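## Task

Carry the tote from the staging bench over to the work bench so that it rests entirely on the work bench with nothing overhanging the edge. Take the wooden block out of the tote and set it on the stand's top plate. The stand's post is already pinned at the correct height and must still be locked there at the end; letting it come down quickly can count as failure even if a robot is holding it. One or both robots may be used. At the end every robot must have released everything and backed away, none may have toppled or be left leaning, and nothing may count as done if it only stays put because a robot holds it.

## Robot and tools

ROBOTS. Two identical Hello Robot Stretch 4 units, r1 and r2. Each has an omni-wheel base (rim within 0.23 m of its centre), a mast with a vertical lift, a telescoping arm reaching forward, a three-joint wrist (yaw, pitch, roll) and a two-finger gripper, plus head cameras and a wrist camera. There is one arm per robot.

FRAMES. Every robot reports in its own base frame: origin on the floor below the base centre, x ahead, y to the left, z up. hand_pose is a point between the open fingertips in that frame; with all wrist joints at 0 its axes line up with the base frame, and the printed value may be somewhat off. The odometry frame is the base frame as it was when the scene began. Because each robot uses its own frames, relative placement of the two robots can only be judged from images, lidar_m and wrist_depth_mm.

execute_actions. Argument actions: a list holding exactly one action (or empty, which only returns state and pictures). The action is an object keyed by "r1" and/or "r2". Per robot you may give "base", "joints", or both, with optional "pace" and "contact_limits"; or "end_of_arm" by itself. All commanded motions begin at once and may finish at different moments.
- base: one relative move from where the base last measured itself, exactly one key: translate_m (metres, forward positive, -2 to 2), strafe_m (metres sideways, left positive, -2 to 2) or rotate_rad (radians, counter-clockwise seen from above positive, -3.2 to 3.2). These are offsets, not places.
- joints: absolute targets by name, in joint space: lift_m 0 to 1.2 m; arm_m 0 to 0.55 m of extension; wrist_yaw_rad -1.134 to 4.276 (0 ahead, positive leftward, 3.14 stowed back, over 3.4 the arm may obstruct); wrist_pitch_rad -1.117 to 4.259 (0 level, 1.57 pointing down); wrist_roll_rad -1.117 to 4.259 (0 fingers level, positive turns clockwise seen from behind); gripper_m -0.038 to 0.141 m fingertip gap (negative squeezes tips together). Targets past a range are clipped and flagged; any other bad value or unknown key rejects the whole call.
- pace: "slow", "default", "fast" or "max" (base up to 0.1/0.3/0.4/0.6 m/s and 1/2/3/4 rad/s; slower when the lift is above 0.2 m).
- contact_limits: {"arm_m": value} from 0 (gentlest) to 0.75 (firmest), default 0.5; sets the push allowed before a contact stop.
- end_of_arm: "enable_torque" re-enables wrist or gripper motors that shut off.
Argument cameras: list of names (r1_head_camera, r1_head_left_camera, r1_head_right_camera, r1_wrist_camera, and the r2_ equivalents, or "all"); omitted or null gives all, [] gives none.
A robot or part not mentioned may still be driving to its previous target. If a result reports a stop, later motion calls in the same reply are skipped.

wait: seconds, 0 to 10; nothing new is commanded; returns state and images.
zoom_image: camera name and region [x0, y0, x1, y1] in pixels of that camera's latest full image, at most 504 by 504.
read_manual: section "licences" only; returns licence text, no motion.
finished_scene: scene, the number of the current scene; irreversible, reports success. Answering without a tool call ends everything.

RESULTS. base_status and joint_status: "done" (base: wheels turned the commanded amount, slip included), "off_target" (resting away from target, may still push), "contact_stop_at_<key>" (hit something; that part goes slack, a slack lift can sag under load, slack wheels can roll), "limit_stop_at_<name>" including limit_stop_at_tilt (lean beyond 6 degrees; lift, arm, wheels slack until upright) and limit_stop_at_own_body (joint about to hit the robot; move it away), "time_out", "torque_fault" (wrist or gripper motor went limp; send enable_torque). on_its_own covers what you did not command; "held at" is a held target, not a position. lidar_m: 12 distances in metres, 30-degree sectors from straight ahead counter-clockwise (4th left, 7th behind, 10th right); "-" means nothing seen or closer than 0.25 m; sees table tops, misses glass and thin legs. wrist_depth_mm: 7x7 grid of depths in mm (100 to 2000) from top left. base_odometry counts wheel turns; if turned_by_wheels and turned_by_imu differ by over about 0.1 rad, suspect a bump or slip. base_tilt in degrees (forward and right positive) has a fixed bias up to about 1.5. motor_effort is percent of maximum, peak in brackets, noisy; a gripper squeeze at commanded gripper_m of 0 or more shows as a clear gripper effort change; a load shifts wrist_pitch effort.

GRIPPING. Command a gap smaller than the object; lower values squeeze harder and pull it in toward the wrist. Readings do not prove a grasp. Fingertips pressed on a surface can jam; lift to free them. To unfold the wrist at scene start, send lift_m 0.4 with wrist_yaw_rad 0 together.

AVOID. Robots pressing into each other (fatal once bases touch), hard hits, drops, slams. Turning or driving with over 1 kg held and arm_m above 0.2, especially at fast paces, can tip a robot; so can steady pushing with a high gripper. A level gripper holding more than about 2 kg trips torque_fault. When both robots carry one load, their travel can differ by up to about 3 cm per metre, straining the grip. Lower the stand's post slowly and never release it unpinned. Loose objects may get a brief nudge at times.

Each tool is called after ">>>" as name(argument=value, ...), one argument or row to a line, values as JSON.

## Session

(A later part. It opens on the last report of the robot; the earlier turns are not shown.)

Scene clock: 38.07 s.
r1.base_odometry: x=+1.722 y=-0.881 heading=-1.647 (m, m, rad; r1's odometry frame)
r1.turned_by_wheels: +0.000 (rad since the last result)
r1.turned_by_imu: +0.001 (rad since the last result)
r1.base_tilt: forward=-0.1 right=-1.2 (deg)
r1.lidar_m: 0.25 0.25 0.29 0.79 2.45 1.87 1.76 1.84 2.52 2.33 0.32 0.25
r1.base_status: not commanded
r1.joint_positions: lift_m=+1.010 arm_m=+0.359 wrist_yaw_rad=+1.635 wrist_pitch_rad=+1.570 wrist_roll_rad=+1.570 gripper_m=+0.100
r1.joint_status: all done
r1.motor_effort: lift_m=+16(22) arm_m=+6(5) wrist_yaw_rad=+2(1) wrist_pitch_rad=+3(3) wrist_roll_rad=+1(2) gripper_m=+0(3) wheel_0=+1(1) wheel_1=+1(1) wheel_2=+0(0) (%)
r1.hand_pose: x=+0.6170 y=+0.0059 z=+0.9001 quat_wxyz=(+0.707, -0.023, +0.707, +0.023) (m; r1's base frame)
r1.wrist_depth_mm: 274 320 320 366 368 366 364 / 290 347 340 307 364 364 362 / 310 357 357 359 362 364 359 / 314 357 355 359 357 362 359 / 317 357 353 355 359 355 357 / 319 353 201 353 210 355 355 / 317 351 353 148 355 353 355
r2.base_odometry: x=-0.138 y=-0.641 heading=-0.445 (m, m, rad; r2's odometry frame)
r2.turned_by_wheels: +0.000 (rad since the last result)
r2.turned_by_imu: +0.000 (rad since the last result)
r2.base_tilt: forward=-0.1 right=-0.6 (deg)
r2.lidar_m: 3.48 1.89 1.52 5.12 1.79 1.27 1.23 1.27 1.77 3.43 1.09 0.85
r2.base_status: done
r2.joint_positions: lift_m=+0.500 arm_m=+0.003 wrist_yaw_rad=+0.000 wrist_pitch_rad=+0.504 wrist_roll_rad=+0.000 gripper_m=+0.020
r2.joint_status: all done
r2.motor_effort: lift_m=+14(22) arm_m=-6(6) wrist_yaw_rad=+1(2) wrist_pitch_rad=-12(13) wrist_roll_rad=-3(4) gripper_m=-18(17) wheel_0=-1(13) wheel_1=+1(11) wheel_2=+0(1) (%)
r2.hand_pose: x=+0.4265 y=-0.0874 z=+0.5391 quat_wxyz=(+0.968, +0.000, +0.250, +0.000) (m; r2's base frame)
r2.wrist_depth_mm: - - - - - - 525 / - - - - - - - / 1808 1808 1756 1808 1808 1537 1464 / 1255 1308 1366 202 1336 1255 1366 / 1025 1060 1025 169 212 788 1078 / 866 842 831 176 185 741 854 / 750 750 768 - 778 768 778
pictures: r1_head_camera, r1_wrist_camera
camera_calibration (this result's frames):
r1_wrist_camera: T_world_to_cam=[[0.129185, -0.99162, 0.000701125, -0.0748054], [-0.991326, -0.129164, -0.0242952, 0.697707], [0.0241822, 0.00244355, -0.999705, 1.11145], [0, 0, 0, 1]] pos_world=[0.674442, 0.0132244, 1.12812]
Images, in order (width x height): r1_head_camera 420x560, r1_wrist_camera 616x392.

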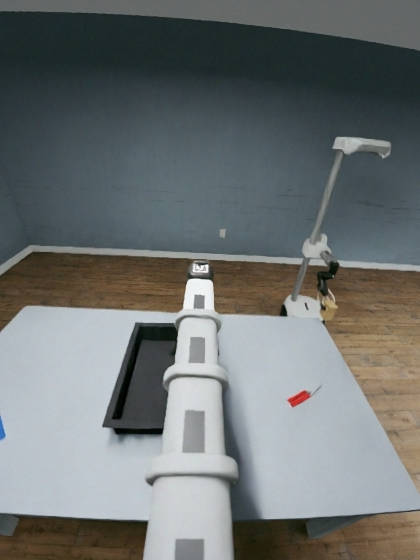

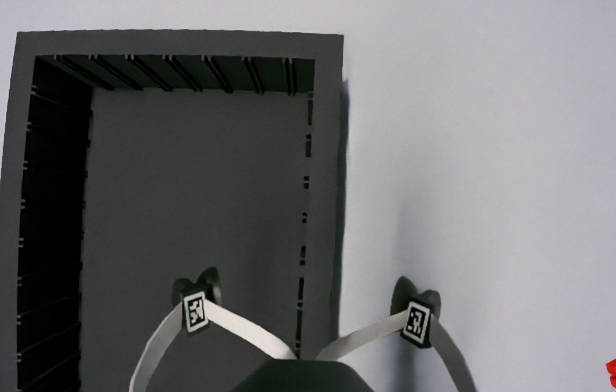

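>>> execute_actions(
  actions=[
    {"r1": {"base": {"strafe_m": -0.093}, "joints": {"arm_m": 0.34, "wrist_pitch_rad": 1.25, "lift_m": 0.98}}, "r2": {"base": {"strafe_m": 0.8}, "pace": "fast"}},
  ],
  cameras=["r1_wrist_camera", "r1_head_left_camera"],
)

Scene clock: 41.70 s.
r1.base_odometry: x=+1.629 y=-0.874 heading=-1.647 (m, m, rad; r1's odometry frame)
r1.turned_by_wheels: +0.000 (rad since the last result)
r1.turned_by_imu: +0.001 (rad since the last result)
r1.base_tilt: forward=-0.1 right=-1.2 (deg)
r1.lidar_m: 0.25 0.25 0.30 0.82 2.54 1.84 1.75 1.84 2.54 2.24 0.28 0.25
r1.base_status: done
r1.joint_positions: lift_m=+0.980 arm_m=+0.341 wrist_yaw_rad=+1.635 wrist_pitch_rad=+1.248 wrist_roll_rad=+1.570 gripper_m=+0.100
r1.joint_status: all done
r1.motor_effort: lift_m=+14(11) arm_m=-6(6) wrist_yaw_rad=-1(1) wrist_pitch_rad=+10(10) wrist_roll_rad=+1(2) gripper_m=-2(1) wheel_0=+2(11) wheel_1=+1(9) wheel_2=+0(1) (%)
r1.hand_pose: x=+0.5933 y=+0.0971 z=+0.8851 quat_wxyz=(+0.694, +0.091, +0.701, +0.137) (m; r1's base frame)
r1.wrist_depth_mm: 484 430 296 276 268 306 290 / 488 359 377 349 320 306 289 / 473 349 384 353 319 304 289 / 469 349 379 351 317 304 287 / 469 353 377 349 315 301 286 / 462 349 198 347 209 297 282 / 459 324 373 145 239 293 281
r2.base_odometry: x=+0.206 y=+0.081 heading=-0.445 (m, m, rad; r2's odometry frame)
r2.turned_by_wheels: +0.000 (rad since the last result)
r2.turned_by_imu: +0.000 (rad since the last result)
r2.base_tilt: forward=-0.1 right=-0.6 (deg)
r2.lidar_m: 3.50 0.92 1.07 4.53 1.81 1.30 1.24 1.29 1.76 4.24 1.43 1.67
r2.base_status: done
r2.joint_positions: lift_m=+0.500 arm_m=+0.003 wrist_yaw_rad=+0.000 wrist_pitch_rad=+0.504 wrist_roll_rad=+0.000 gripper_m=+0.020
r2.joint_status: not commanded
r2.motor_effort: lift_m=+15(15) arm_m=-6(6) wrist_yaw_rad=+1(2) wrist_pitch_rad=-12(13) wrist_roll_rad=-3(3) gripper_m=-15(15) wheel_0=+0(16) wheel_1=-1(16) wheel_2=+0(1) (%)
r2.hand_pose: x=+0.4265 y=-0.0874 z=+0.5390 quat_wxyz=(+0.968, +0.000, +0.250, +0.000) (m; r2's base frame)
r2.wrist_depth_mm: - - - - - - - / - - - - - - - / 1756 1618 1808 1808 1921 1863 1921 / 1281 1281 1336 202 1366 1397 1397 / 1008 1042 1008 169 212 1098 1098 / 809 842 820 177 186 891 904 / 750 741 778 - 788 768 768
pictures: r1_head_left_camera, r1_wrist_camera
camera_calibration (this result's frames):
r1_wrist_camera: T_world_to_cam=[[0.126469, -0.940494, -0.315401, 0.295169], [-0.991964, -0.118716, -0.0437579, 0.702236], [0.00371098, 0.3184, -0.947949, 1.0325], [0, 0, 0, 1]] pos_world=[0.655431, 0.0322226, 1.10258]
Images, in order (width x height): r1_head_left_camera 420x672, r1_wrist_camera 616x392.

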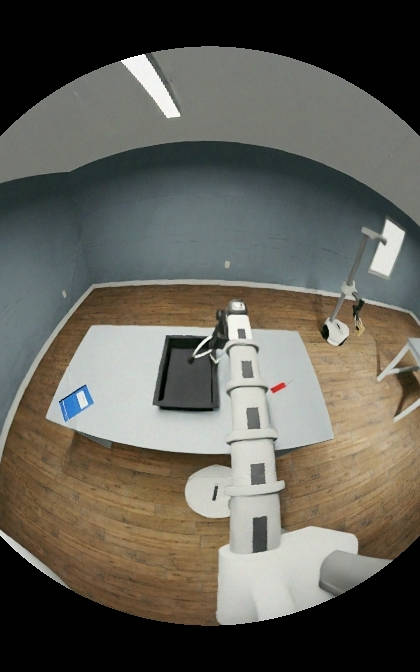

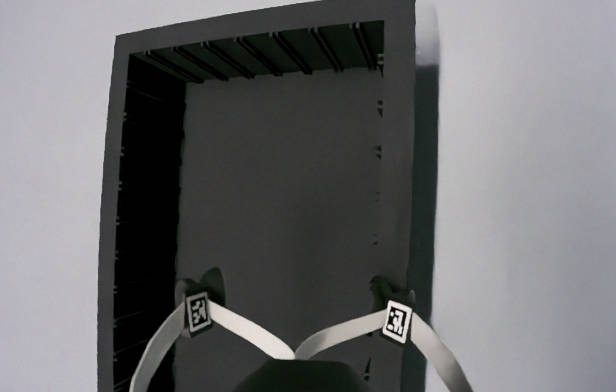

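>>> execute_actions(
  actions=[
    {"r1": {"joints": {"lift_m": 1.04}}, "r2": {"base": {"strafe_m": 0.4}, "pace": "fast"}},
  ],
  cameras=["r1_wrist_camera"],
)

Scene clock: 43.93 s.
r1.base_odometry: x=+1.629 y=-0.874 heading=-1.647 (m, m, rad; r1's odometry frame)
r1.turned_by_wheels: +0.000 (rad since the last result)
r1.turned_by_imu: +0.001 (rad since the last result)
r1.base_tilt: forward=-0.1 right=-1.2 (deg)
r1.lidar_m: 0.25 0.25 0.32 0.81 2.53 1.87 1.76 1.82 2.54 2.25 0.27 0.25
r1.base_status: not commanded
r1.joint_positions: lift_m=+1.040 arm_m=+0.341 wrist_yaw_rad=+1.635 wrist_pitch_rad=+1.250 wrist_roll_rad=+1.570 gripper_m=+0.100
r1.joint_status: all done
r1.motor_effort: lift_m=+23(25) arm_m=-7(6) wrist_yaw_rad=+0(1) wrist_pitch_rad=+2(10) wrist_roll_rad=+1(2) gripper_m=+1(2) wheel_0=+2(2) wheel_1=+0(1) wheel_2=+0(0) (%)
r1.hand_pose: x=+0.5934 y=+0.0963 z=+0.9441 quat_wxyz=(+0.694, +0.090, +0.701, +0.136) (m; r1's base frame)
r1.wrist_depth_mm: 569 512 459 407 375 359 340 / 559 504 397 394 373 357 340 / 554 500 439 413 379 355 338 / 544 496 436 410 375 351 334 / 544 496 430 410 373 351 334 / 539 488 200 407 210 349 330 / 539 484 436 142 330 342 329
r2.base_odometry: x=+0.378 y=+0.443 heading=-0.445 (m, m, rad; r2's odometry frame)
r2.turned_by_wheels: +0.000 (rad since the last result)
r2.turned_by_imu: +0.000 (rad since the last result)
r2.base_tilt: forward=-0.1 right=-0.6 (deg)
r2.lidar_m: 0.74 0.77 1.06 4.13 1.82 1.31 1.25 1.30 1.76 4.64 1.78 3.63
r2.base_status: done
r2.joint_positions: lift_m=+0.500 arm_m=+0.003 wrist_yaw_rad=+0.000 wrist_pitch_rad=+0.504 wrist_roll_rad=+0.000 gripper_m=+0.020
r2.joint_status: not commanded
r2.motor_effort: lift_m=+15(15) arm_m=-6(6) wrist_yaw_rad=+0(2) wrist_pitch_rad=-11(13) wrist_roll_rad=-3(3) gripper_m=-17(16) wheel_0=+1(13) wheel_1=-1(17) wheel_2=+0(5) (%)
r2.hand_pose: x=+0.4265 y=-0.0874 z=+0.5390 quat_wxyz=(+0.968, +0.000, +0.250, +0.000) (m; r2's base frame)
r2.wrist_depth_mm: - - - - - - - / - - - - - - - / 1756 1708 1661 1808 1863 1921 1921 / 1281 1308 1308 202 1397 1397 1397 / 1025 1042 676 169 212 1098 1118 / 831 820 759 177 185 866 904 / 750 741 768 - 788 759 768
pictures: r1_wrist_camera
camera_calibration (this result's frames):
r1_wrist_camera: T_world_to_cam=[[0.126366, -0.941382, -0.312782, 0.310703], [-0.991976, -0.118668, -0.0436076, 0.704646], [0.00393413, 0.315782, -0.948823, 1.08957], [0, 0, 0, 1]] pos_world=[0.655443, 0.0320434, 1.16172]
Images, in order (width x height): r1_wrist_camera 616x392.

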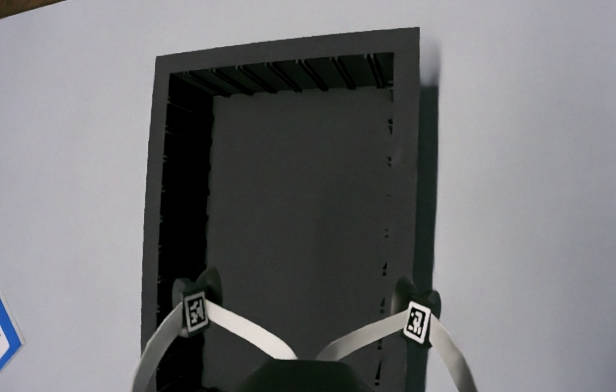

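>>> execute_actions(
  actions=[
    {"r1": {"base": {"strafe_m": -0.046}, "joints": {"lift_m": 1.02}}, "r2": {"base": {"strafe_m": 0.4}, "pace": "fast"}},
  ],
  cameras=[],
)

>>> execute_actions(
  actions=[
    {"r1": {"joints": {"lift_m": 0.94}, "pace": "slow"}, "r2": {"base": {"strafe_m": 0.5}, "pace": "fast"}},
  ],
  cameras=["r1_wrist_camera", "r1_head_left_camera"],
)

Scene clock: 46.37 s.
r1.base_odometry: x=+1.583 y=-0.870 heading=-1.647 (m, m, rad; r1's odometry frame)
r1.turned_by_wheels: +0.000 (rad since the last result)
r1.turned_by_imu: +0.001 (rad since the last result)
r1.base_tilt: forward=-0.1 right=-1.2 (deg)
r1.lidar_m: 0.25 0.25 0.30 0.79 2.53 1.86 1.74 1.82 2.51 2.21 0.32 0.25
r1.base_status: done
r1.joint_positions: lift_m=+1.020 arm_m=+0.341 wrist_yaw_rad=+1.635 wrist_pitch_rad=+1.250 wrist_roll_rad=+1.570 gripper_m=+0.100
r1.joint_status: all done
r1.motor_effort: lift_m=+15(21) arm_m=-7(6) wrist_yaw_rad=+0(0) wrist_pitch_rad=+1(1) wrist_roll_rad=+1(1) gripper_m=-1(3) wheel_0=+0(9) wheel_1=+0(8) wheel_2=+0(1) (%)
r1.hand_pose: x=+0.5934 y=+0.0963 z=+0.9248 quat_wxyz=(+0.694, +0.090, +0.701, +0.136) (m; r1's base frame)
r1.wrist_depth_mm: 530 488 424 309 366 342 322 / 530 399 410 366 364 342 324 / 525 404 430 394 364 338 322 / 525 410 424 392 364 338 320 / 517 410 421 389 357 336 317 / 512 397 200 384 211 334 315 / 512 377 421 143 357 322 312
r2.base_odometry: x=+0.550 y=+0.804 heading=-0.445 (m, m, rad; r2's odometry frame)
r2.turned_by_wheels: +0.000 (rad since the last result)
r2.turned_by_imu: -0.001 (rad since the last result)
r2.base_tilt: forward=-0.1 right=-0.6 (deg)
r2.lidar_m: 0.72 0.74 1.04 3.71 1.81 1.29 1.26 1.30 1.79 3.26 2.14 0.77
r2.base_status: done
r2.joint_positions: lift_m=+0.500 arm_m=+0.003 wrist_yaw_rad=+0.000 wrist_pitch_rad=+0.504 wrist_roll_rad=+0.000 gripper_m=+0.020
r2.joint_status: not commanded
r2.motor_effort: lift_m=+15(15) arm_m=-6(6) wrist_yaw_rad=-2(1) wrist_pitch_rad=-12(13) wrist_roll_rad=-3(4) gripper_m=-14(14) wheel_0=-2(14) wheel_1=-3(15) wheel_2=+0(1) (%)
r2.hand_pose: x=+0.4265 y=-0.0874 z=+0.5390 quat_wxyz=(+0.968, +0.000, +0.250, +0.000) (m; r2's base frame)
r2.wrist_depth_mm: - - - - - - - / - - - - - - - / 1756 1756 1808 1863 1229 1863 1983 / 1281 1308 1308 202 647 1366 1397 / 1042 1042 991 169 213 1098 1098 / 831 809 809 176 185 878 904 / 741 741 778 - 778 759 778
pictures: none
No camera images: the call's "cameras" was empty. Leave "cameras" out to get every camera's image.

Scene clock: 48.77 s.
r1.base_odometry: x=+1.583 y=-0.870 heading=-1.647 (m, m, rad; r1's odometry frame)
r1.turned_by_wheels: +0.000 (rad since the last result)
r1.turned_by_imu: +0.001 (rad since the last result)
r1.base_tilt: forward=+0.0 right=-1.2 (deg)
r1.lidar_m: 0.25 0.25 0.31 0.81 2.53 1.86 1.74 1.84 2.55 2.19 0.32 0.25
r1.base_status: not commanded
r1.joint_positions: lift_m=+0.940 arm_m=+0.341 wrist_yaw_rad=+1.635 wrist_pitch_rad=+1.250 wrist_roll_rad=+1.570 gripper_m=+0.100
r1.joint_status: all done
r1.motor_effort: lift_m=+15(17) arm_m=-6(6) wrist_yaw_rad=+0(0) wrist_pitch_rad=+1(1) wrist_roll_rad=+2(2) gripper_m=+0(0) wheel_0=+0(0) wheel_1=+0(1) wheel_2=+0(0) (%)
r1.hand_pose: x=+0.5934 y=+0.0963 z=+0.8448 quat_wxyz=(+0.694, +0.090, +0.701, +0.136) (m; r1's base frame)
r1.wrist_depth_mm: 297 283 279 253 290 268 254 / 309 357 338 303 289 267 253 / 312 359 334 298 287 266 252 / 303 357 330 297 287 265 250 / 303 359 329 296 282 263 248 / 306 355 199 294 210 262 248 / 303 347 329 142 277 255 246
r2.base_odometry: x=+0.766 y=+1.255 heading=-0.445 (m, m, rad; r2's odometry frame)
r2.turned_by_wheels: +0.000 (rad since the last result)
r2.turned_by_imu: +0.000 (rad since the last result)
r2.base_tilt: forward=-0.1 right=-0.6 (deg)
r2.lidar_m: 0.71 0.75 1.01 3.21 1.85 1.28 1.25 1.33 1.80 3.21 1.06 0.75
r2.base_status: done
r2.joint_positions: lift_m=+0.500 arm_m=+0.003 wrist_yaw_rad=+0.000 wrist_pitch_rad=+0.504 wrist_roll_rad=+0.000 gripper_m=+0.020
r2.joint_status: not commanded
r2.motor_effort: lift_m=+15(15) arm_m=-6(6) wrist_yaw_rad=+1(2) wrist_pitch_rad=-12(12) wrist_roll_rad=-4(4) gripper_m=-16(15) wheel_0=-1(14) wheel_1=-1(10) wheel_2=+0(2) (%)
r2.hand_pose: x=+0.4265 y=-0.0874 z=+0.5390 quat_wxyz=(+0.968, +0.000, +0.250, +0.000) (m; r2's base frame)
r2.wrist_depth_mm: - - - - - - - / - - - - - - - / 1756 1661 1808 1756 1808 1808 1983 / 1281 1308 1308 202 1397 1366 1430 / 1042 1060 1025 170 213 1078 1078 / 831 809 820 177 186 723 732 / 750 750 778 - 798 759 778
pictures: r1_head_left_camera, r1_wrist_camera
camera_calibration (this result's frames):
r1_wrist_camera: T_world_to_cam=[[0.126252, -0.941443, -0.312643, 0.279556], [-0.99199, -0.118552, -0.0435996, 0.70031], [0.00398222, 0.315643, -0.94887, 0.995399], [0, 0, 0, 1]] pos_world=[0.655443, 0.0320174, 1.06244]
Images, in order (width x height): r1_head_left_camera 420x672, r1_wrist_camera 616x392.

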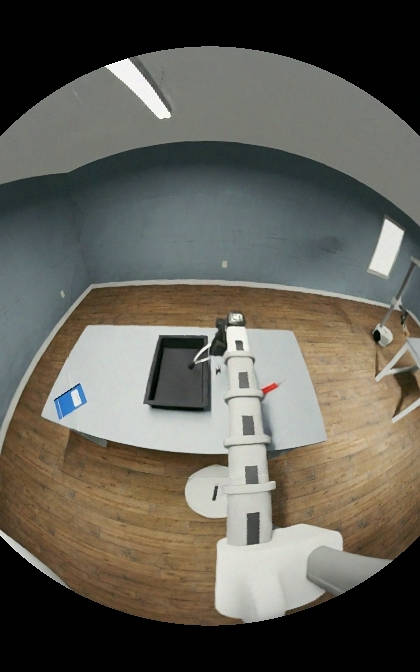

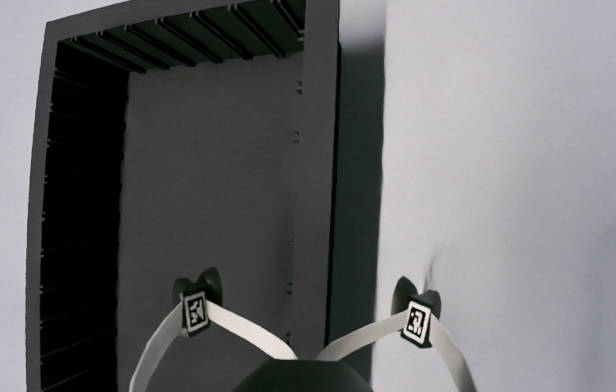

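>>> execute_actions(
  actions=[
    {"r1": {"joints": {"lift_m": 0.908, "gripper_m": 0.08}, "pace": "slow"}, "r2": {"base": {"strafe_m": 0.3}, "pace": "fast"}},
  ],
  cameras=[],
)

>>> execute_actions(
  actions=[
    {"r1": {"joints": {"gripper_m": -0.03}}, "r2": {"base": {"strafe_m": 0.5}, "pace": "fast"}},
  ],
  cameras=["r1_wrist_camera", "r1_head_left_camera"],
)

Scene clock: 50.77 s.
r1.base_odometry: x=+1.583 y=-0.870 heading=-1.647 (m, m, rad; r1's odometry frame)
r1.turned_by_wheels: +0.000 (rad since the last result)
r1.turned_by_imu: +0.001 (rad since the last result)
r1.base_tilt: forward=+0.0 right=-1.2 (deg)
r1.lidar_m: 0.25 0.25 0.30 0.81 2.55 1.84 1.76 1.82 2.54 2.21 0.31 0.25
r1.base_status: not commanded
r1.joint_positions: lift_m=+0.908 arm_m=+0.341 wrist_yaw_rad=+1.635 wrist_pitch_rad=+1.250 wrist_roll_rad=+1.570 gripper_m=+0.080
r1.joint_status: all done
r1.motor_effort: lift_m=+15(15) arm_m=-6(7) wrist_yaw_rad=+0(0) wrist_pitch_rad=+1(1) wrist_roll_rad=+2(2) gripper_m=+1(0) wheel_0=+0(0) wheel_1=+0(0) wheel_2=+0(0) (%)
r1.hand_pose: x=+0.5934 y=+0.0963 z=+0.8128 quat_wxyz=(+0.694, +0.090, +0.701, +0.136) (m; r1's base frame)
r1.wrist_depth_mm: 282 281 279 262 259 239 - / 296 330 301 189 258 238 225 / 301 332 298 252 256 237 224 / 303 325 296 257 255 237 224 / 306 325 296 265 253 236 222 / 304 322 198 186 212 233 220 / 303 320 291 148 247 228 -
r2.base_odometry: x=+0.895 y=+1.525 heading=-0.446 (m, m, rad; r2's odometry frame)
r2.turned_by_wheels: +0.000 (rad since the last result)
r2.turned_by_imu: +0.000 (rad since the last result)
r2.base_tilt: forward=-0.1 right=-0.6 (deg)
r2.lidar_m: 0.72 0.74 1.86 2.92 1.85 1.29 1.23 1.31 1.79 3.22 1.08 0.76
r2.base_status: done
r2.joint_positions: lift_m=+0.500 arm_m=+0.003 wrist_yaw_rad=+0.000 wrist_pitch_rad=+0.504 wrist_roll_rad=+0.000 gripper_m=+0.020
r2.joint_status: not commanded
r2.motor_effort: lift_m=+15(15) arm_m=-6(6) wrist_yaw_rad=+0(2) wrist_pitch_rad=-11(12) wrist_roll_rad=-4(3) gripper_m=-16(13) wheel_0=-2(12) wheel_1=-2(14) wheel_2=+0(1) (%)
r2.hand_pose: x=+0.4265 y=-0.0874 z=+0.5390 quat_wxyz=(+0.968, +0.000, +0.250, +0.000) (m; r2's base frame)
r2.wrist_depth_mm: - - - - - - - / - - - - - - - / 585 1756 1808 1808 1863 1863 1808 / 640 1336 1336 202 1366 1366 1336 / 946 1042 1042 170 212 1138 1098 / 866 741 820 177 185 715 732 / 750 750 768 - 788 768 768
pictures: none
No camera images: the call's "cameras" was empty. Leave "cameras" out to get every camera's image.

Scene clock: 53.17 s.
r1.base_odometry: x=+1.583 y=-0.870 heading=-1.647 (m, m, rad; r1's odometry frame)
r1.turned_by_wheels: +0.000 (rad since the last result)
r1.turned_by_imu: +0.001 (rad since the last result)
r1.base_tilt: forward=+0.0 right=-1.2 (deg)
r1.lidar_m: 0.25 0.25 0.30 0.81 2.54 1.86 1.74 1.83 2.52 2.20 0.28 0.25
r1.base_status: not commanded
r1.joint_positions: lift_m=+0.908 arm_m=+0.341 wrist_yaw_rad=+1.635 wrist_pitch_rad=+1.254 wrist_roll_rad=+1.570 gripper_m=-0.029
r1.joint_status: all done
r1.motor_effort: lift_m=+17(17) arm_m=-7(6) wrist_yaw_rad=+1(0) wrist_pitch_rad=-10(10) wrist_roll_rad=+0(1) gripper_m=-20(22) wheel_0=+0(0) wheel_1=+0(1) wheel_2=+0(0) (%)
r1.hand_pose: x=+0.5935 y=+0.0952 z=+0.8123 quat_wxyz=(+0.694, +0.089, +0.701, +0.134) (m; r1's base frame)
r1.wrist_depth_mm: 262 314 294 268 248 236 - / 264 315 293 268 250 237 224 / 276 315 293 267 251 236 224 / 286 317 287 174 253 235 223 / 293 314 285 173 252 235 221 / 300 312 183 172 243 232 220 / 307 307 276 167 243 224 -
r2.base_odometry: x=+1.111 y=+1.977 heading=-0.446 (m, m, rad; r2's odometry frame)
r2.turned_by_wheels: +0.000 (rad since the last result)
r2.turned_by_imu: +0.000 (rad since the last result)
r2.base_tilt: forward=-0.1 right=-0.6 (deg)
r2.lidar_m: 0.71 1.47 1.49 2.42 1.87 1.34 1.24 1.31 1.84 3.38 1.05 0.75
r2.base_status: done
r2.joint_positions: lift_m=+0.500 arm_m=+0.003 wrist_yaw_rad=+0.000 wrist_pitch_rad=+0.504 wrist_roll_rad=+0.000 gripper_m=+0.020
r2.joint_status: not commanded
r2.motor_effort: lift_m=+15(15) arm_m=-6(6) wrist_yaw_rad=-1(1) wrist_pitch_rad=-13(13) wrist_roll_rad=-3(4) gripper_m=-14(18) wheel_0=+0(14) wheel_1=+0(15) wheel_2=+0(2) (%)
r2.hand_pose: x=+0.4265 y=-0.0874 z=+0.5390 quat_wxyz=(+0.968, +0.000, +0.250, +0.000) (m; r2's base frame)
r2.wrist_depth_mm: - - - - - - - / - - - - - - - / 1756 1808 1808 1661 1863 1863 1983 / 1308 1308 1336 202 1336 1397 1430 / 1025 1060 1025 170 213 1078 1118 / 854 831 831 177 186 715 707 / 759 741 768 - 798 768 778
pictures: r1_head_left_camera, r1_wrist_camera
camera_calibration (this result's frames):
r1_wrist_camera: T_world_to_cam=[[0.125611, -0.942711, -0.309059, 0.265985], [-0.99207, -0.118008, -0.0432508, 0.698569], [0.00430146, 0.312041, -0.950059, 0.966042], [0, 0, 0, 1]] pos_world=[0.655464, 0.0317399, 1.03022]
Images, in order (width x height): r1_head_left_camera 420x672, r1_wrist_camera 616x392.

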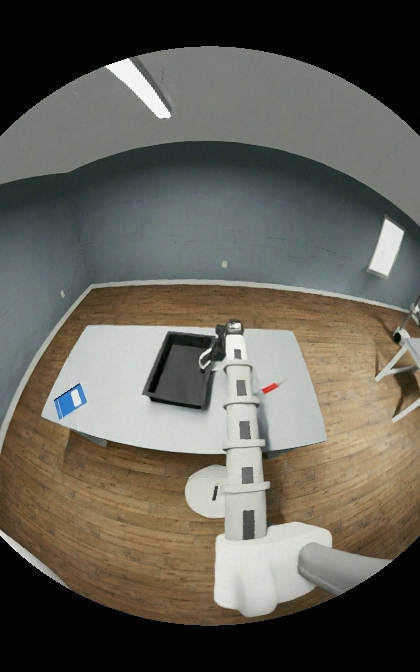

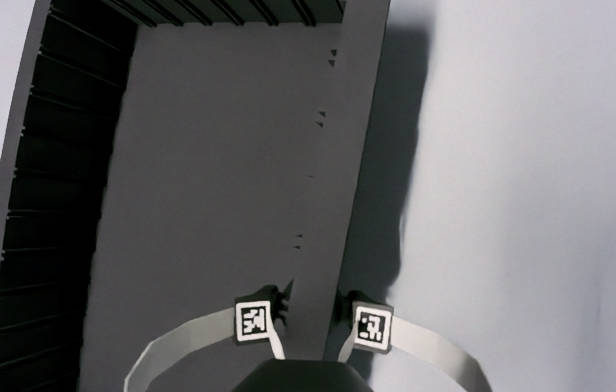

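>>> execute_actions(
  actions=[
    {"r1": {"joints": {"lift_m": 0.95, "gripper_m": -0.038}, "pace": "slow"}, "r2": {"base": {"strafe_m": 0.5}, "joints": {"lift_m": 0.9}, "pace": "fast"}},
  ],
  cameras=["r1_wrist_camera", "r1_head_left_camera", "r2_head_camera"],
)

Scene clock: 55.67 s.
r1.base_odometry: x=+1.583 y=-0.870 heading=-1.647 (m, m, rad; r1's odometry frame)
r1.turned_by_wheels: +0.000 (rad since the last result)
r1.turned_by_imu: +0.001 (rad since the last result)
r1.base_tilt: forward=-0.1 right=-1.2 (deg)
r1.lidar_m: 0.25 0.25 0.31 0.82 2.55 1.86 1.75 1.83 2.53 2.19 0.30 0.25
r1.base_status: not commanded
r1.joint_positions: lift_m=+0.949 arm_m=+0.341 wrist_yaw_rad=+1.635 wrist_pitch_rad=+1.254 wrist_roll_rad=+1.570 gripper_m=-0.037
r1.joint_status: all done
r1.motor_effort: lift_m=+26(29) arm_m=-6(6) wrist_yaw_rad=+1(1) wrist_pitch_rad=-9(10) wrist_roll_rad=+0(0) gripper_m=-21(21) wheel_0=+0(0) wheel_1=+0(0) wheel_2=+0(0) (%)
r1.hand_pose: x=+0.5935 y=+0.0952 z=+0.8535 quat_wxyz=(+0.694, +0.089, +0.701, +0.134) (m; r1's base frame)
r1.wrist_depth_mm: 263 310 291 267 291 273 260 / 270 317 291 268 290 273 259 / 278 315 291 265 291 272 259 / 283 315 286 172 294 273 257 / 293 310 282 173 290 270 257 / 294 309 182 170 281 268 254 / 303 304 273 166 283 260 253
r2.base_odometry: x=+1.326 y=+2.428 heading=-0.446 (m, m, rad; r2's odometry frame)
r2.turned_by_wheels: +0.000 (rad since the last result)
r2.turned_by_imu: +0.000 (rad since the last result)
r2.base_tilt: forward=-0.1 right=-0.6 (deg)
r2.lidar_m: 3.44 1.12 2.01 1.90 1.85 1.33 1.28 1.31 1.81 3.86 1.04 0.92
r2.base_status: done
r2.joint_positions: lift_m=+0.900 arm_m=+0.003 wrist_yaw_rad=+0.000 wrist_pitch_rad=+0.504 wrist_roll_rad=+0.000 gripper_m=+0.020
r2.joint_status: all done
r2.motor_effort: lift_m=+22(27) arm_m=-6(6) wrist_yaw_rad=-1(4) wrist_pitch_rad=-11(14) wrist_roll_rad=-4(3) gripper_m=-16(15) wheel_0=+0(16) wheel_1=+0(17) wheel_2=+0(1) (%)
r2.hand_pose: x=+0.4265 y=-0.0874 z=+0.9384 quat_wxyz=(+0.968, +0.000, +0.249, +0.000) (m; r2's base frame)
r2.wrist_depth_mm: - - - - - - - / - - - - - - - / - - - - - 1255 917 / 1921 - - 202 - - 759 / 1618 1618 1576 169 213 1661 1661 / 1366 1281 1308 177 186 1336 750 / 1205 1160 1205 - 1281 1205 831
pictures: r1_head_left_camera, r1_wrist_camera, r2_head_camera
camera_calibration (this result's frames):
r1_wrist_camera: T_world_to_cam=[[0.125614, -0.942748, -0.308945, 0.278595], [-0.99207, -0.118014, -0.0432444, 0.700343], [0.00430867, 0.311927, -0.950096, 1.00524], [0, 0, 0, 1]] pos_world=[0.655462, 0.0317333, 1.07143]
Images, in order (width x height): r1_head_left_camera 420x672, r1_wrist_camera 616x392, r2_head_camera 420x560.

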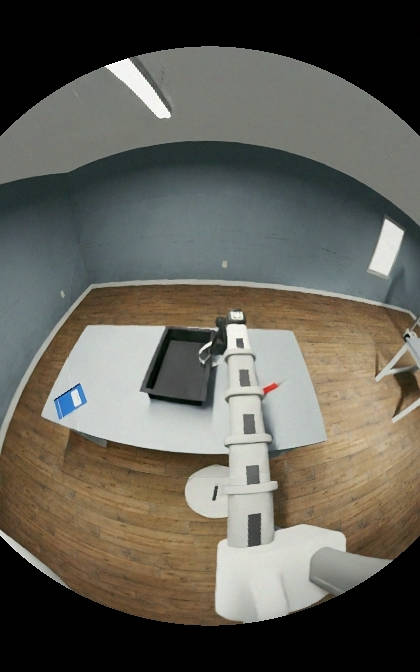

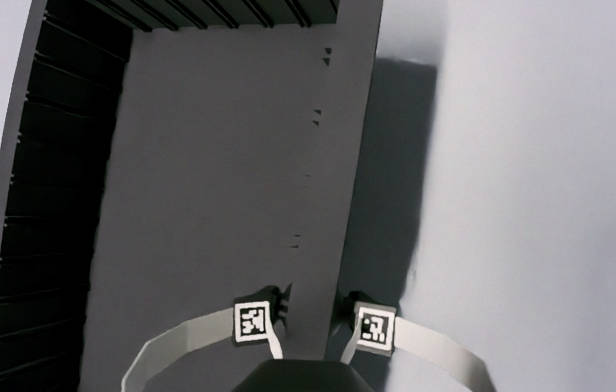

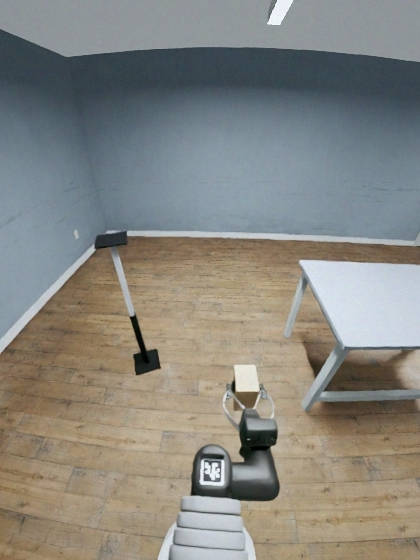

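>>> execute_actions(
  actions=[
    {"r1": {"base": {"translate_m": -0.15}, "joints": {"lift_m": 1.04}}, "r2": {"base": {"strafe_m": 0.66}, "joints": {"lift_m": 1.2}, "pace": "fast"}},
  ],
  cameras=[],
)

>>> execute_actions(
  actions=[
    {"r1": {"base": {"strafe_m": -1.0}}, "r2": {"base": {"translate_m": 0.4}}},
  ],
  cameras=["r1_wrist_camera", "r2_wrist_camera", "r2_head_camera"],
)

Scene clock: 59.27 s.
r1.base_odometry: x=+1.594 y=-0.721 heading=-1.647 (m, m, rad; r1's odometry frame)
r1.turned_by_wheels: +0.000 (rad since the last result)
r1.turned_by_imu: +0.002 (rad since the last result)
r1.base_tilt: forward=-0.1 right=-1.2 (deg)
r1.lidar_m: 0.33 0.35 0.50 2.52 2.32 1.68 1.59 1.67 2.30 2.21 0.51 0.37
r1.base_status: done
r1.joint_positions: lift_m=+1.039 arm_m=+0.341 wrist_yaw_rad=+1.635 wrist_pitch_rad=+1.254 wrist_roll_rad=+1.570 gripper_m=-0.037
r1.joint_status: all done
r1.motor_effort: lift_m=+26(26) arm_m=-6(6) wrist_yaw_rad=+1(1) wrist_pitch_rad=-11(10) wrist_roll_rad=+0(0) gripper_m=-22(22) wheel_0=-3(7) wheel_1=-1(9) wheel_2=+1(9) (%)
r1.hand_pose: x=+0.5935 y=+0.0952 z=+0.9435 quat_wxyz=(+0.694, +0.089, +0.701, +0.134) (m; r1's base frame)
r1.wrist_depth_mm: 264 312 291 267 375 359 336 / 271 317 293 268 377 355 338 / 279 315 290 267 382 355 336 / 286 317 286 171 382 353 334 / 293 314 283 173 379 353 332 / 297 307 183 170 362 349 330 / 303 304 276 165 364 336 329
r2.base_odometry: x=+1.611 y=+3.023 heading=-0.446 (m, m, rad; r2's odometry frame)
r2.turned_by_wheels: +0.000 (rad since the last result)
r2.turned_by_imu: +0.000 (rad since the last result)
r2.base_tilt: forward=-0.1 right=-0.6 (deg)
r2.lidar_m: 0.37 1.81 1.31 1.25 1.30 1.37 1.29 1.34 1.83 4.55 1.45 0.39
r2.base_status: done
r2.joint_positions: lift_m=+1.200 arm_m=+0.003 wrist_yaw_rad=+0.000 wrist_pitch_rad=+0.504 wrist_roll_rad=+0.000 gripper_m=+0.020
r2.joint_status: all done
r2.motor_effort: lift_m=+22(23) arm_m=-6(6) wrist_yaw_rad=+1(1) wrist_pitch_rad=-12(12) wrist_roll_rad=-3(4) gripper_m=-16(14) wheel_0=-1(12) wheel_1=+0(13) wheel_2=+0(0) (%)
r2.hand_pose: x=+0.4265 y=-0.0874 z=+1.2384 quat_wxyz=(+0.968, +0.000, +0.250, +0.000) (m; r2's base frame)
r2.wrist_depth_mm: 1863 - - - - - - / 1863 - - - - - - / 1756 - - - - - - / 1863 - - 202 - - - / 1808 - - 169 209 - - / 1708 1661 1661 177 185 1756 1708 / 1537 1537 1576 - 1618 1576 1618
pictures: none
No camera images: the call's "cameras" was empty. Leave "cameras" out to get every camera's image.

Scene clock: 63.93 s.
r1.base_odometry: x=+0.597 y=-0.644 heading=-1.647 (m, m, rad; r1's odometry frame)
r1.turned_by_wheels: +0.000 (rad since the last result)
r1.turned_by_imu: +0.001 (rad since the last result)
r1.base_tilt: forward=-0.1 right=-1.2 (deg)
r1.lidar_m: 0.41 0.38 0.60 1.45 2.31 1.66 1.61 1.69 2.34 1.45 1.23 3.23
r1.base_status: done
r1.joint_positions: lift_m=+1.040 arm_m=+0.341 wrist_yaw_rad=+1.635 wrist_pitch_rad=+1.255 wrist_roll_rad=+1.570 gripper_m=-0.037
r1.joint_status: not commanded
r1.motor_effort: lift_m=+25(26) arm_m=-6(6) wrist_yaw_rad=+1(1) wrist_pitch_rad=-11(11) wrist_roll_rad=-1(0) gripper_m=-23(21) wheel_0=+1(10) wheel_1=-2(12) wheel_2=+0(2) (%)
r1.hand_pose: x=+0.5934 y=+0.0951 z=+0.9436 quat_wxyz=(+0.694, +0.089, +0.701, +0.134) (m; r1's base frame)
r1.wrist_depth_mm: 264 309 293 267 1118 1060 1008 / 268 319 293 268 1118 1042 991 / 278 315 290 265 1138 1060 991 / 285 314 286 171 1138 1042 976 / 290 312 283 172 1098 1060 976 / 296 307 182 171 1060 1042 960 / 301 304 271 165 946 991 960
r2.base_odometry: x=+1.972 y=+2.851 heading=-0.446 (m, m, rad; r2's odometry frame)
r2.turned_by_wheels: +0.000 (rad since the last result)
r2.turned_by_imu: -0.001 (rad since the last result)
r2.base_tilt: forward=-0.1 right=-0.6 (deg)
r2.lidar_m: 0.39 1.84 1.32 1.25 1.31 1.78 1.69 1.76 2.40 1.34 1.30 0.39
r2.base_status: done
r2.joint_positions: lift_m=+1.200 arm_m=+0.003 wrist_yaw_rad=+0.000 wrist_pitch_rad=+0.504 wrist_roll_rad=+0.000 gripper_m=+0.020
r2.joint_status: not commanded
r2.motor_effort: lift_m=+22(22) arm_m=-6(6) wrist_yaw_rad=+0(2) wrist_pitch_rad=-12(13) wrist_roll_rad=-3(4) gripper_m=-18(17) wheel_0=+4(10) wheel_1=+3(8) wheel_2=-3(12) (%)
r2.hand_pose: x=+0.4265 y=-0.0874 z=+1.2384 quat_wxyz=(+0.968, +0.000, +0.249, +0.000) (m; r2's base frame)
r2.wrist_depth_mm: 1808 - - - - - - / 1808 - - - - - - / 1808 - - - - - - / 1863 - - 202 - - - / 1921 - - 170 211 - - / 1661 1708 1708 177 186 1808 1756 / 1499 1499 1618 - 1618 1576 1576
pictures: r1_wrist_camera, r2_head_camera, r2_wrist_camera
camera_calibration (this result's frames):
r1_wrist_camera: T_world_to_cam=[[0.125636, -0.942813, -0.308737, 0.306165], [-0.992067, -0.118043, -0.0432325, 0.70418], [0.00431594, 0.31172, -0.950164, 1.0909], [0, 0, 0, 1]] pos_world=[0.65542, 0.0317238, 1.1615]
r2_wrist_camera: T_world_to_cam=[[-0.00720992, -0.99997, -0.00297647, -0.0812455], [-0.521569, 0.00630015, -0.853186, 1.32698], [0.853178, -0.00459896, -0.521599, 0.51167], [0, 0, 0, 1]] pos_world=[0.254981, -0.0872501, 1.39881]
Images, in order (width x height): r1_wrist_camera 616x392, r2_head_camera 420x560, r2_wrist_camera 616x392.

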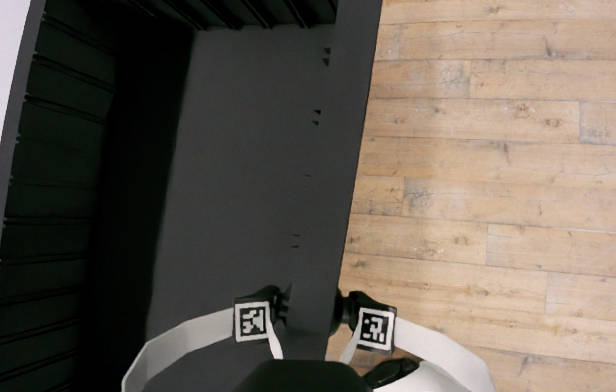

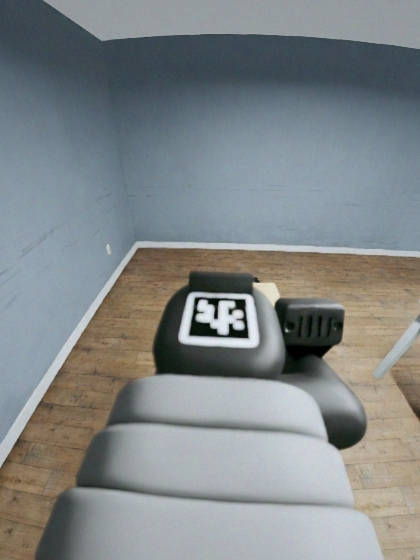

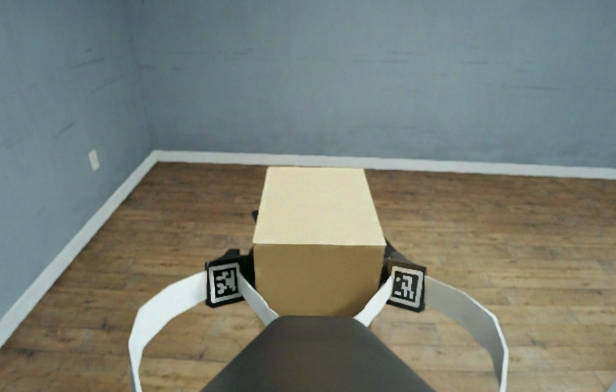

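>>> execute_actions(
  actions=[
    {"r1": {"base": {"strafe_m": -0.9}}, "r2": {"joints": {"lift_m": 1.03}}},
  ],
  cameras=["r1_head_camera", "r2_wrist_camera", "r2_head_camera"],
)

Scene clock: 68.37 s.
r1.base_odometry: x=-0.300 y=-0.575 heading=-1.647 (m, m, rad; r1's odometry frame)
r1.turned_by_wheels: +0.000 (rad since the last result)
r1.turned_by_imu: +0.001 (rad since the last result)
r1.base_tilt: forward=-0.1 right=-1.2 (deg)
r1.lidar_m: 0.41 0.40 1.45 1.45 2.30 1.69 1.61 1.69 2.30 1.46 0.51 0.44
r1.base_status: done
r1.joint_positions: lift_m=+1.040 arm_m=+0.341 wrist_yaw_rad=+1.635 wrist_pitch_rad=+1.255 wrist_roll_rad=+1.570 gripper_m=-0.037
r1.joint_status: not commanded
r1.motor_effort: lift_m=+25(25) arm_m=-6(6) wrist_yaw_rad=+1(1) wrist_pitch_rad=-11(11) wrist_roll_rad=+0(0) gripper_m=-21(22) wheel_0=+1(9) wheel_1=-1(10) wheel_2=+0(0) (%)
r1.hand_pose: x=+0.5934 y=+0.0951 z=+0.9436 quat_wxyz=(+0.694, +0.089, +0.701, +0.134) (m; r1's base frame)
r1.wrist_depth_mm: 264 312 291 267 1138 1042 991 / 271 315 296 268 1118 1060 976 / 277 317 290 266 1118 1060 991 / 283 315 286 172 1118 1042 976 / 291 310 285 172 1118 1025 960 / 296 307 183 171 1098 1025 960 / 301 304 274 166 960 1008 976
r2.base_odometry: x=+1.972 y=+2.851 heading=-0.446 (m, m, rad; r2's odometry frame)
r2.turned_by_wheels: +0.000 (rad since the last result)
r2.turned_by_imu: -0.001 (rad since the last result)
r2.base_tilt: forward=-0.1 right=-0.6 (deg)
r2.lidar_m: 0.58 1.85 1.32 1.25 1.31 1.76 1.68 1.76 2.40 1.33 1.28 3.22
r2.base_status: not commanded
r2.joint_positions: lift_m=+1.030 arm_m=+0.003 wrist_yaw_rad=+0.000 wrist_pitch_rad=+0.504 wrist_roll_rad=+0.000 gripper_m=+0.020
r2.joint_status: all done
r2.motor_effort: lift_m=+14(18) arm_m=-6(6) wrist_yaw_rad=+0(0) wrist_pitch_rad=-12(12) wrist_roll_rad=-3(4) gripper_m=-17(16) wheel_0=+4(4) wheel_1=+3(3) wheel_2=-3(3) (%)
r2.hand_pose: x=+0.4265 y=-0.0874 z=+1.0691 quat_wxyz=(+0.968, +0.000, +0.250, +0.000) (m; r2's base frame)
r2.wrist_depth_mm: 1808 - - - - - - / 1808 - - - - - - / 1808 - - 418 - - - / 1863 - - 202 - - - / 1756 1863 1756 169 211 1863 1983 / 1537 1464 1430 177 186 1537 1661 / 1336 1308 1366 - 1397 1366 1366
pictures: r1_head_camera, r2_head_camera, r2_wrist_camera
camera_calibration (this result's frames):
r2_wrist_camera: T_world_to_cam=[[-0.00721021, -0.99997, -0.00297529, -0.0817508], [-0.521702, 0.00630001, -0.853104, 1.18246], [0.853097, -0.00459884, -0.521732, 0.42354], [0, 0, 0, 1]] pos_world=[0.254984, -0.0872501, 1.2295]
Images, in order (width x height): r1_head_camera 420x560, r2_head_camera 420x560, r2_wrist_camera 616x392.

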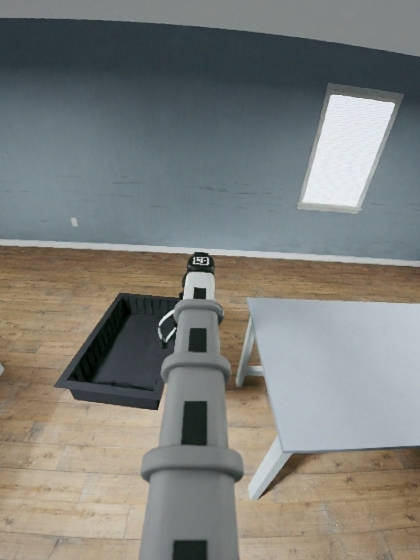

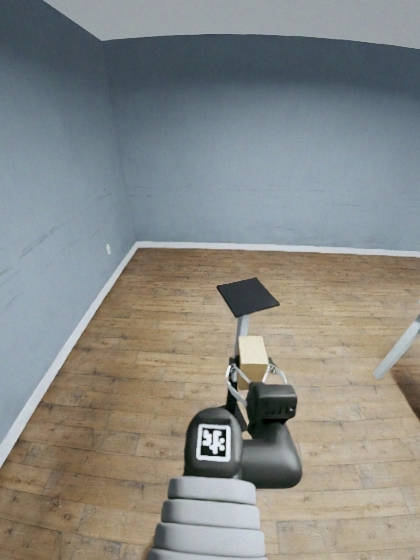

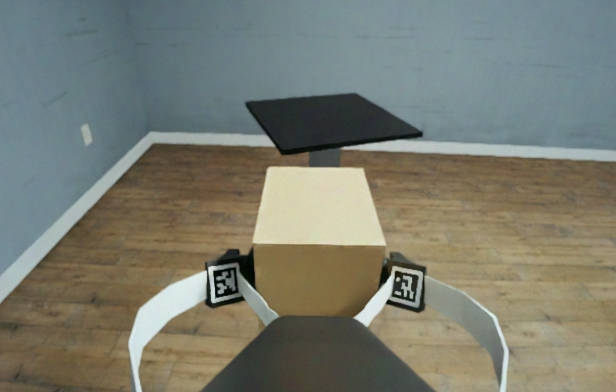

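>>> execute_actions(
  actions=[
    {"r1": {"base": {"strafe_m": -0.8}, "joints": {"arm_m": 0.49}}, "r2": {"base": {"strafe_m": -0.013}, "joints": {"lift_m": 1.17}}},
  ],
  cameras=["r1_head_camera", "r1_wrist_camera"],
)

Scene clock: 73.83 s.
r1.base_odometry: x=-1.097 y=-0.514 heading=-1.647 (m, m, rad; r1's odometry frame)
r1.turned_by_wheels: +0.000 (rad since the last result)
r1.turned_by_imu: +0.002 (rad since the last result)
r1.base_tilt: forward=+0.0 right=-1.2 (deg)
r1.lidar_m: 0.34 0.36 0.50 2.22 2.31 1.69 1.60 1.69 2.32 3.52 0.52 0.39
r1.base_status: done
r1.joint_positions: lift_m=+1.040 arm_m=+0.489 wrist_yaw_rad=+1.635 wrist_pitch_rad=+1.255 wrist_roll_rad=+1.570 gripper_m=-0.037
r1.joint_status: all done
r1.motor_effort: lift_m=+25(25) arm_m=+6(8) wrist_yaw_rad=+1(2) wrist_pitch_rad=-11(11) wrist_roll_rad=+0(0) gripper_m=-20(22) wheel_0=+1(10) wheel_1=-2(10) wheel_2=+0(1) (%)
r1.hand_pose: x=+0.7413 y=+0.0951 z=+0.9436 quat_wxyz=(+0.694, +0.089, +0.701, +0.134) (m; r1's base frame)
r1.wrist_depth_mm: 265 312 290 268 379 357 338 / 271 317 294 268 379 357 338 / 277 314 289 265 379 355 336 / 286 317 286 172 382 351 336 / 290 310 282 172 377 347 332 / 297 307 182 171 364 349 332 / 300 304 272 166 366 338 329
r2.base_odometry: x=+1.966 y=+2.839 heading=-0.445 (m, m, rad; r2's odometry frame)
r2.turned_by_wheels: +0.000 (rad since the last result)
r2.turned_by_imu: -0.001 (rad since the last result)
r2.base_tilt: forward=+0.0 right=-0.5 (deg)
r2.lidar_m: 0.37 1.86 1.34 1.27 1.32 1.77 1.69 1.77 2.37 1.29 1.28 3.20
r2.base_status: done
r2.joint_positions: lift_m=+1.170 arm_m=+0.003 wrist_yaw_rad=+0.000 wrist_pitch_rad=+0.504 wrist_roll_rad=+0.000 gripper_m=+0.020
r2.joint_status: all done
r2.motor_effort: lift_m=+23(20) arm_m=-6(6) wrist_yaw_rad=-1(1) wrist_pitch_rad=-12(13) wrist_roll_rad=-4(4) gripper_m=-12(15) wheel_0=+5(10) wheel_1=-3(6) wheel_2=+0(6) (%)
r2.hand_pose: x=+0.4265 y=-0.0874 z=+1.2084 quat_wxyz=(+0.968, +0.000, +0.249, +0.000) (m; r2's base frame)
r2.wrist_depth_mm: 1863 - - - - - - / 1808 - - - - - - / 1808 - - - - - - / 1921 - - 202 - - - / 1808 - - 170 211 - - / 1661 1661 1618 176 186 1661 1808 / 1499 1430 1464 - 1576 1499 1499
pictures: r1_head_camera, r1_wrist_camera
camera_calibration (this result's frames):
r1_wrist_camera: T_world_to_cam=[[0.125562, -0.942845, -0.308669, 0.287564], [-0.992076, -0.117969, -0.0432171, 0.850847], [0.00433356, 0.31165, -0.950187, 1.09029], [0, 0, 0, 1]] pos_world=[0.803273, 0.0317116, 1.16152]
Images, in order (width x height): r1_head_camera 420x560, r1_wrist_camera 616x392.

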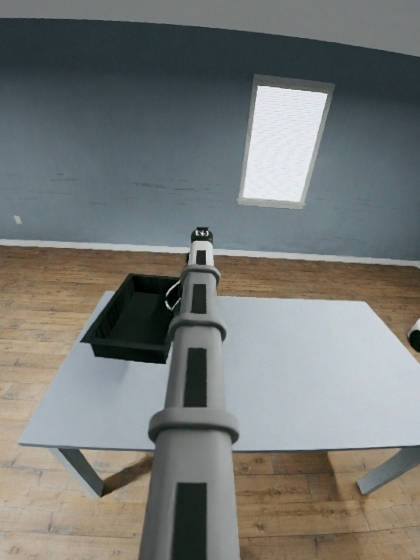

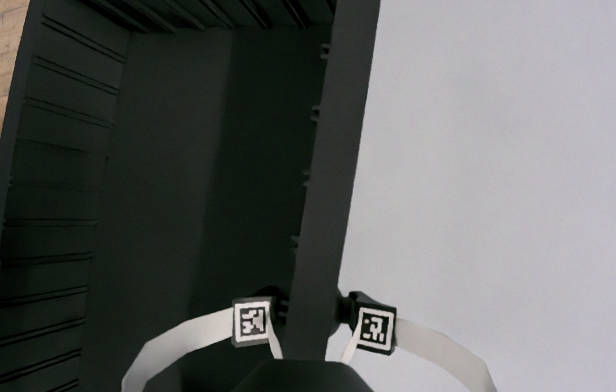

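>>> execute_actions(
  actions=[
    {"r1": {"joints": {"lift_m": 0.915}}, "r2": {"joints": {"arm_m": 0.262}}},
  ],
  cameras=["r1_head_camera", "r2_wrist_camera", "r2_head_camera", "r2_head_right_camera"],
)

Scene clock: 75.80 s.
r1.base_odometry: x=-1.097 y=-0.514 heading=-1.647 (m, m, rad; r1's odometry frame)
r1.turned_by_wheels: +0.000 (rad since the last result)
r1.turned_by_imu: +0.001 (rad since the last result)
r1.base_tilt: forward=-0.1 right=-1.2 (deg)
r1.lidar_m: 0.34 0.39 0.51 2.23 2.33 1.68 1.60 1.67 2.31 3.52 0.52 0.37
r1.base_status: not commanded
r1.joint_positions: lift_m=+0.915 arm_m=+0.489 wrist_yaw_rad=+1.635 wrist_pitch_rad=+1.255 wrist_roll_rad=+1.570 gripper_m=-0.037
r1.joint_status: all done
r1.motor_effort: lift_m=+17(25) arm_m=+6(6) wrist_yaw_rad=+1(1) wrist_pitch_rad=-11(11) wrist_roll_rad=+0(0) gripper_m=-20(22) wheel_0=+2(1) wheel_1=-2(2) wheel_2=+0(0) (%)
r1.hand_pose: x=+0.7413 y=+0.0951 z=+0.8192 quat_wxyz=(+0.694, +0.089, +0.701, +0.134) (m; r1's base frame)
r1.wrist_depth_mm: 264 314 293 267 257 242 - / 271 319 296 268 258 242 229 / 277 315 291 265 257 242 229 / 285 315 287 173 259 240 229 / 291 312 283 171 257 239 229 / 294 307 182 171 247 237 225 / 301 304 274 165 249 229 -
r2.base_odometry: x=+1.966 y=+2.839 heading=-0.445 (m, m, rad; r2's odometry frame)
r2.turned_by_wheels: +0.000 (rad since the last result)
r2.turned_by_imu: +0.000 (rad since the last result)
r2.base_tilt: forward=-0.1 right=-0.6 (deg)
r2.lidar_m: 0.56 1.85 1.34 1.27 1.32 1.77 1.68 1.76 2.39 1.30 1.26 0.66
r2.base_status: not commanded
r2.joint_positions: lift_m=+1.170 arm_m=+0.261 wrist_yaw_rad=+0.000 wrist_pitch_rad=+0.504 wrist_roll_rad=+0.000 gripper_m=+0.020
r2.joint_status: all done
r2.motor_effort: lift_m=+23(23) arm_m=+6(7) wrist_yaw_rad=+0(2) wrist_pitch_rad=-11(12) wrist_roll_rad=-4(4) gripper_m=-17(13) wheel_0=+5(4) wheel_1=-2(2) wheel_2=+0(0) (%)
r2.hand_pose: x=+0.6845 y=-0.0874 z=+1.2084 quat_wxyz=(+0.968, +0.000, +0.249, +0.000) (m; r2's base frame)
r2.wrist_depth_mm: 1808 - - - - - - / 1863 - - - - - - / 1863 - - - - - - / 1863 - - 202 - - - / 1808 - 1983 170 211 - - / 1661 1618 330 177 186 1708 1808 / 1464 1499 310 - 1537 1537 1499
pictures: r1_head_camera, r2_head_camera, r2_head_right_camera, r2_wrist_camera
camera_calibration (this result's frames):
r2_wrist_camera: T_world_to_cam=[[-0.00714577, -0.99997, -0.0029769, -0.0795027], [-0.521514, 0.00626676, -0.85322, 1.43589], [0.853213, -0.00454442, -0.521543, 0.275881], [0, 0, 0, 1]] pos_world=[0.512882, -0.0872449, 1.36877]
Images, in order (width x height): r1_head_camera 420x560, r2_head_camera 420x560, r2_head_right_camera 420x672, r2_wrist_camera 616x392.

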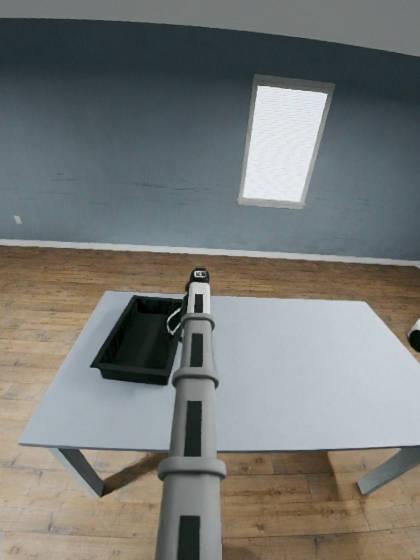

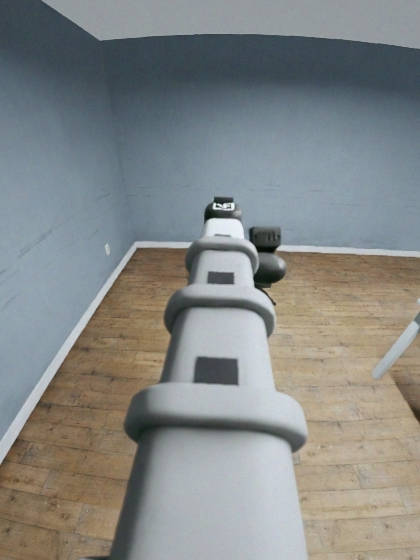

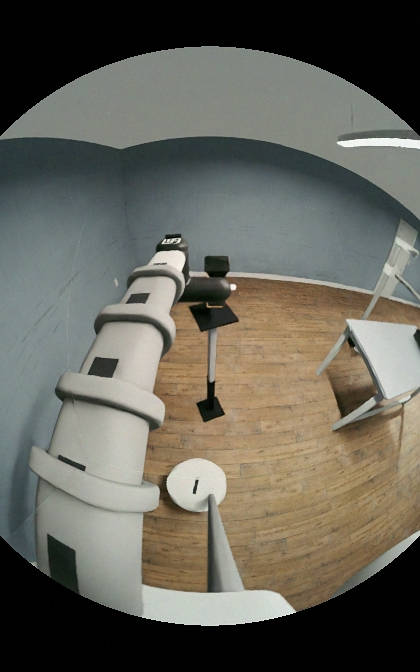

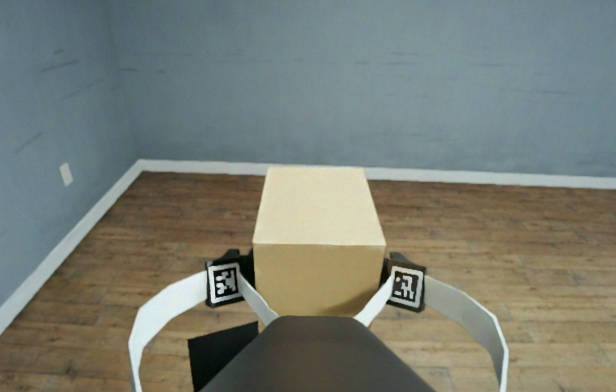

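>>> execute_actions(
  actions=[
    {"r1": {"joints": {"lift_m": 0.902}, "pace": "slow"}, "r2": {"base": {"strafe_m": 0.013}, "joints": {"arm_m": 0.246, "lift_m": 1.135}, "pace": "slow"}},
  ],
  cameras=["r2_wrist_camera"],
)

Scene clock: 77.20 s.
r1.base_odometry: x=-1.097 y=-0.514 heading=-1.647 (m, m, rad; r1's odometry frame)
r1.turned_by_wheels: +0.000 (rad since the last result)
r1.turned_by_imu: +0.000 (rad since the last result)
r1.base_tilt: forward=+0.0 right=-1.2 (deg)
r1.lidar_m: 0.35 0.37 0.52 2.23 2.32 1.70 1.62 1.68 2.34 3.50 0.52 0.36
r1.base_status: not commanded
r1.joint_positions: lift_m=+0.902 arm_m=+0.489 wrist_yaw_rad=+1.635 wrist_pitch_rad=+1.255 wrist_roll_rad=+1.570 gripper_m=-0.037
r1.joint_status: all done
r1.motor_effort: lift_m=+17(15) arm_m=+6(6) wrist_yaw_rad=+1(1) wrist_pitch_rad=-11(11) wrist_roll_rad=+0(0) gripper_m=-20(23) wheel_0=+1(2) wheel_1=-2(2) wheel_2=+0(0) (%)
r1.hand_pose: x=+0.7413 y=+0.0951 z=+0.8062 quat_wxyz=(+0.694, +0.089, +0.701, +0.134) (m; r1's base frame)
r1.wrist_depth_mm: 263 307 287 266 244 231 - / 268 312 289 265 246 230 219 / 278 314 286 263 247 230 218 / 285 310 283 171 246 228 217 / 293 307 281 171 246 228 216 / 298 306 182 170 237 226 214 / 301 303 273 165 236 218 -
r2.base_odometry: x=+1.972 y=+2.851 heading=-0.446 (m, m, rad; r2's odometry frame)
r2.turned_by_wheels: +0.000 (rad since the last result)
r2.turned_by_imu: +0.000 (rad since the last result)
r2.base_tilt: forward=-0.1 right=-0.6 (deg)
r2.lidar_m: 0.57 1.83 1.32 1.26 1.32 1.76 1.69 1.75 2.41 1.33 1.29 0.66
r2.base_status: done
r2.joint_positions: lift_m=+1.135 arm_m=+0.247 wrist_yaw_rad=+0.000 wrist_pitch_rad=+0.504 wrist_roll_rad=+0.000 gripper_m=+0.020
r2.joint_status: all done
r2.motor_effort: lift_m=+14(24) arm_m=-6(7) wrist_yaw_rad=-1(0) wrist_pitch_rad=-12(12) wrist_roll_rad=-4(4) gripper_m=-13(15) wheel_0=-5(7) wheel_1=+3(6) wheel_2=+0(1) (%)
r2.hand_pose: x=+0.6705 y=-0.0874 z=+1.1741 quat_wxyz=(+0.968, +0.000, +0.250, +0.000) (m; r2's base frame)
r2.wrist_depth_mm: 1863 - - - - - - / 1756 - - - - - - / 1808 - - - - - - / 1863 - - 202 - - - / 1756 1983 - 170 210 - - / 1618 1618 289 177 186 1708 1708 / 1430 1430 1366 - 276 1464 1464
pictures: r2_wrist_camera
camera_calibration (this result's frames):
r2_wrist_camera: T_world_to_cam=[[-0.00722189, -0.999969, -0.00297617, -0.0796731], [-0.521608, 0.00630635, -0.853162, 1.39938], [0.853155, -0.00460905, -0.521638, 0.270025], [0, 0, 0, 1]] pos_world=[0.498979, -0.0872511, 1.33452]
Images, in order (width x height): r2_wrist_camera 616x392.

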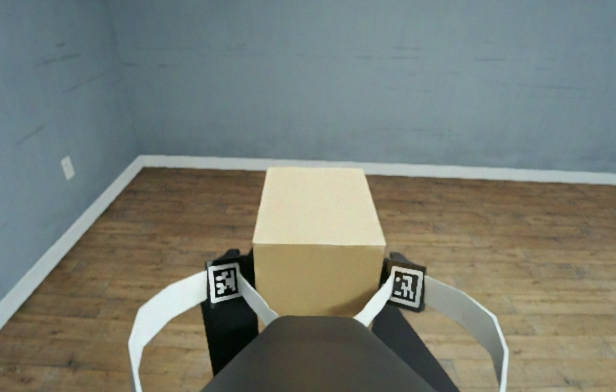

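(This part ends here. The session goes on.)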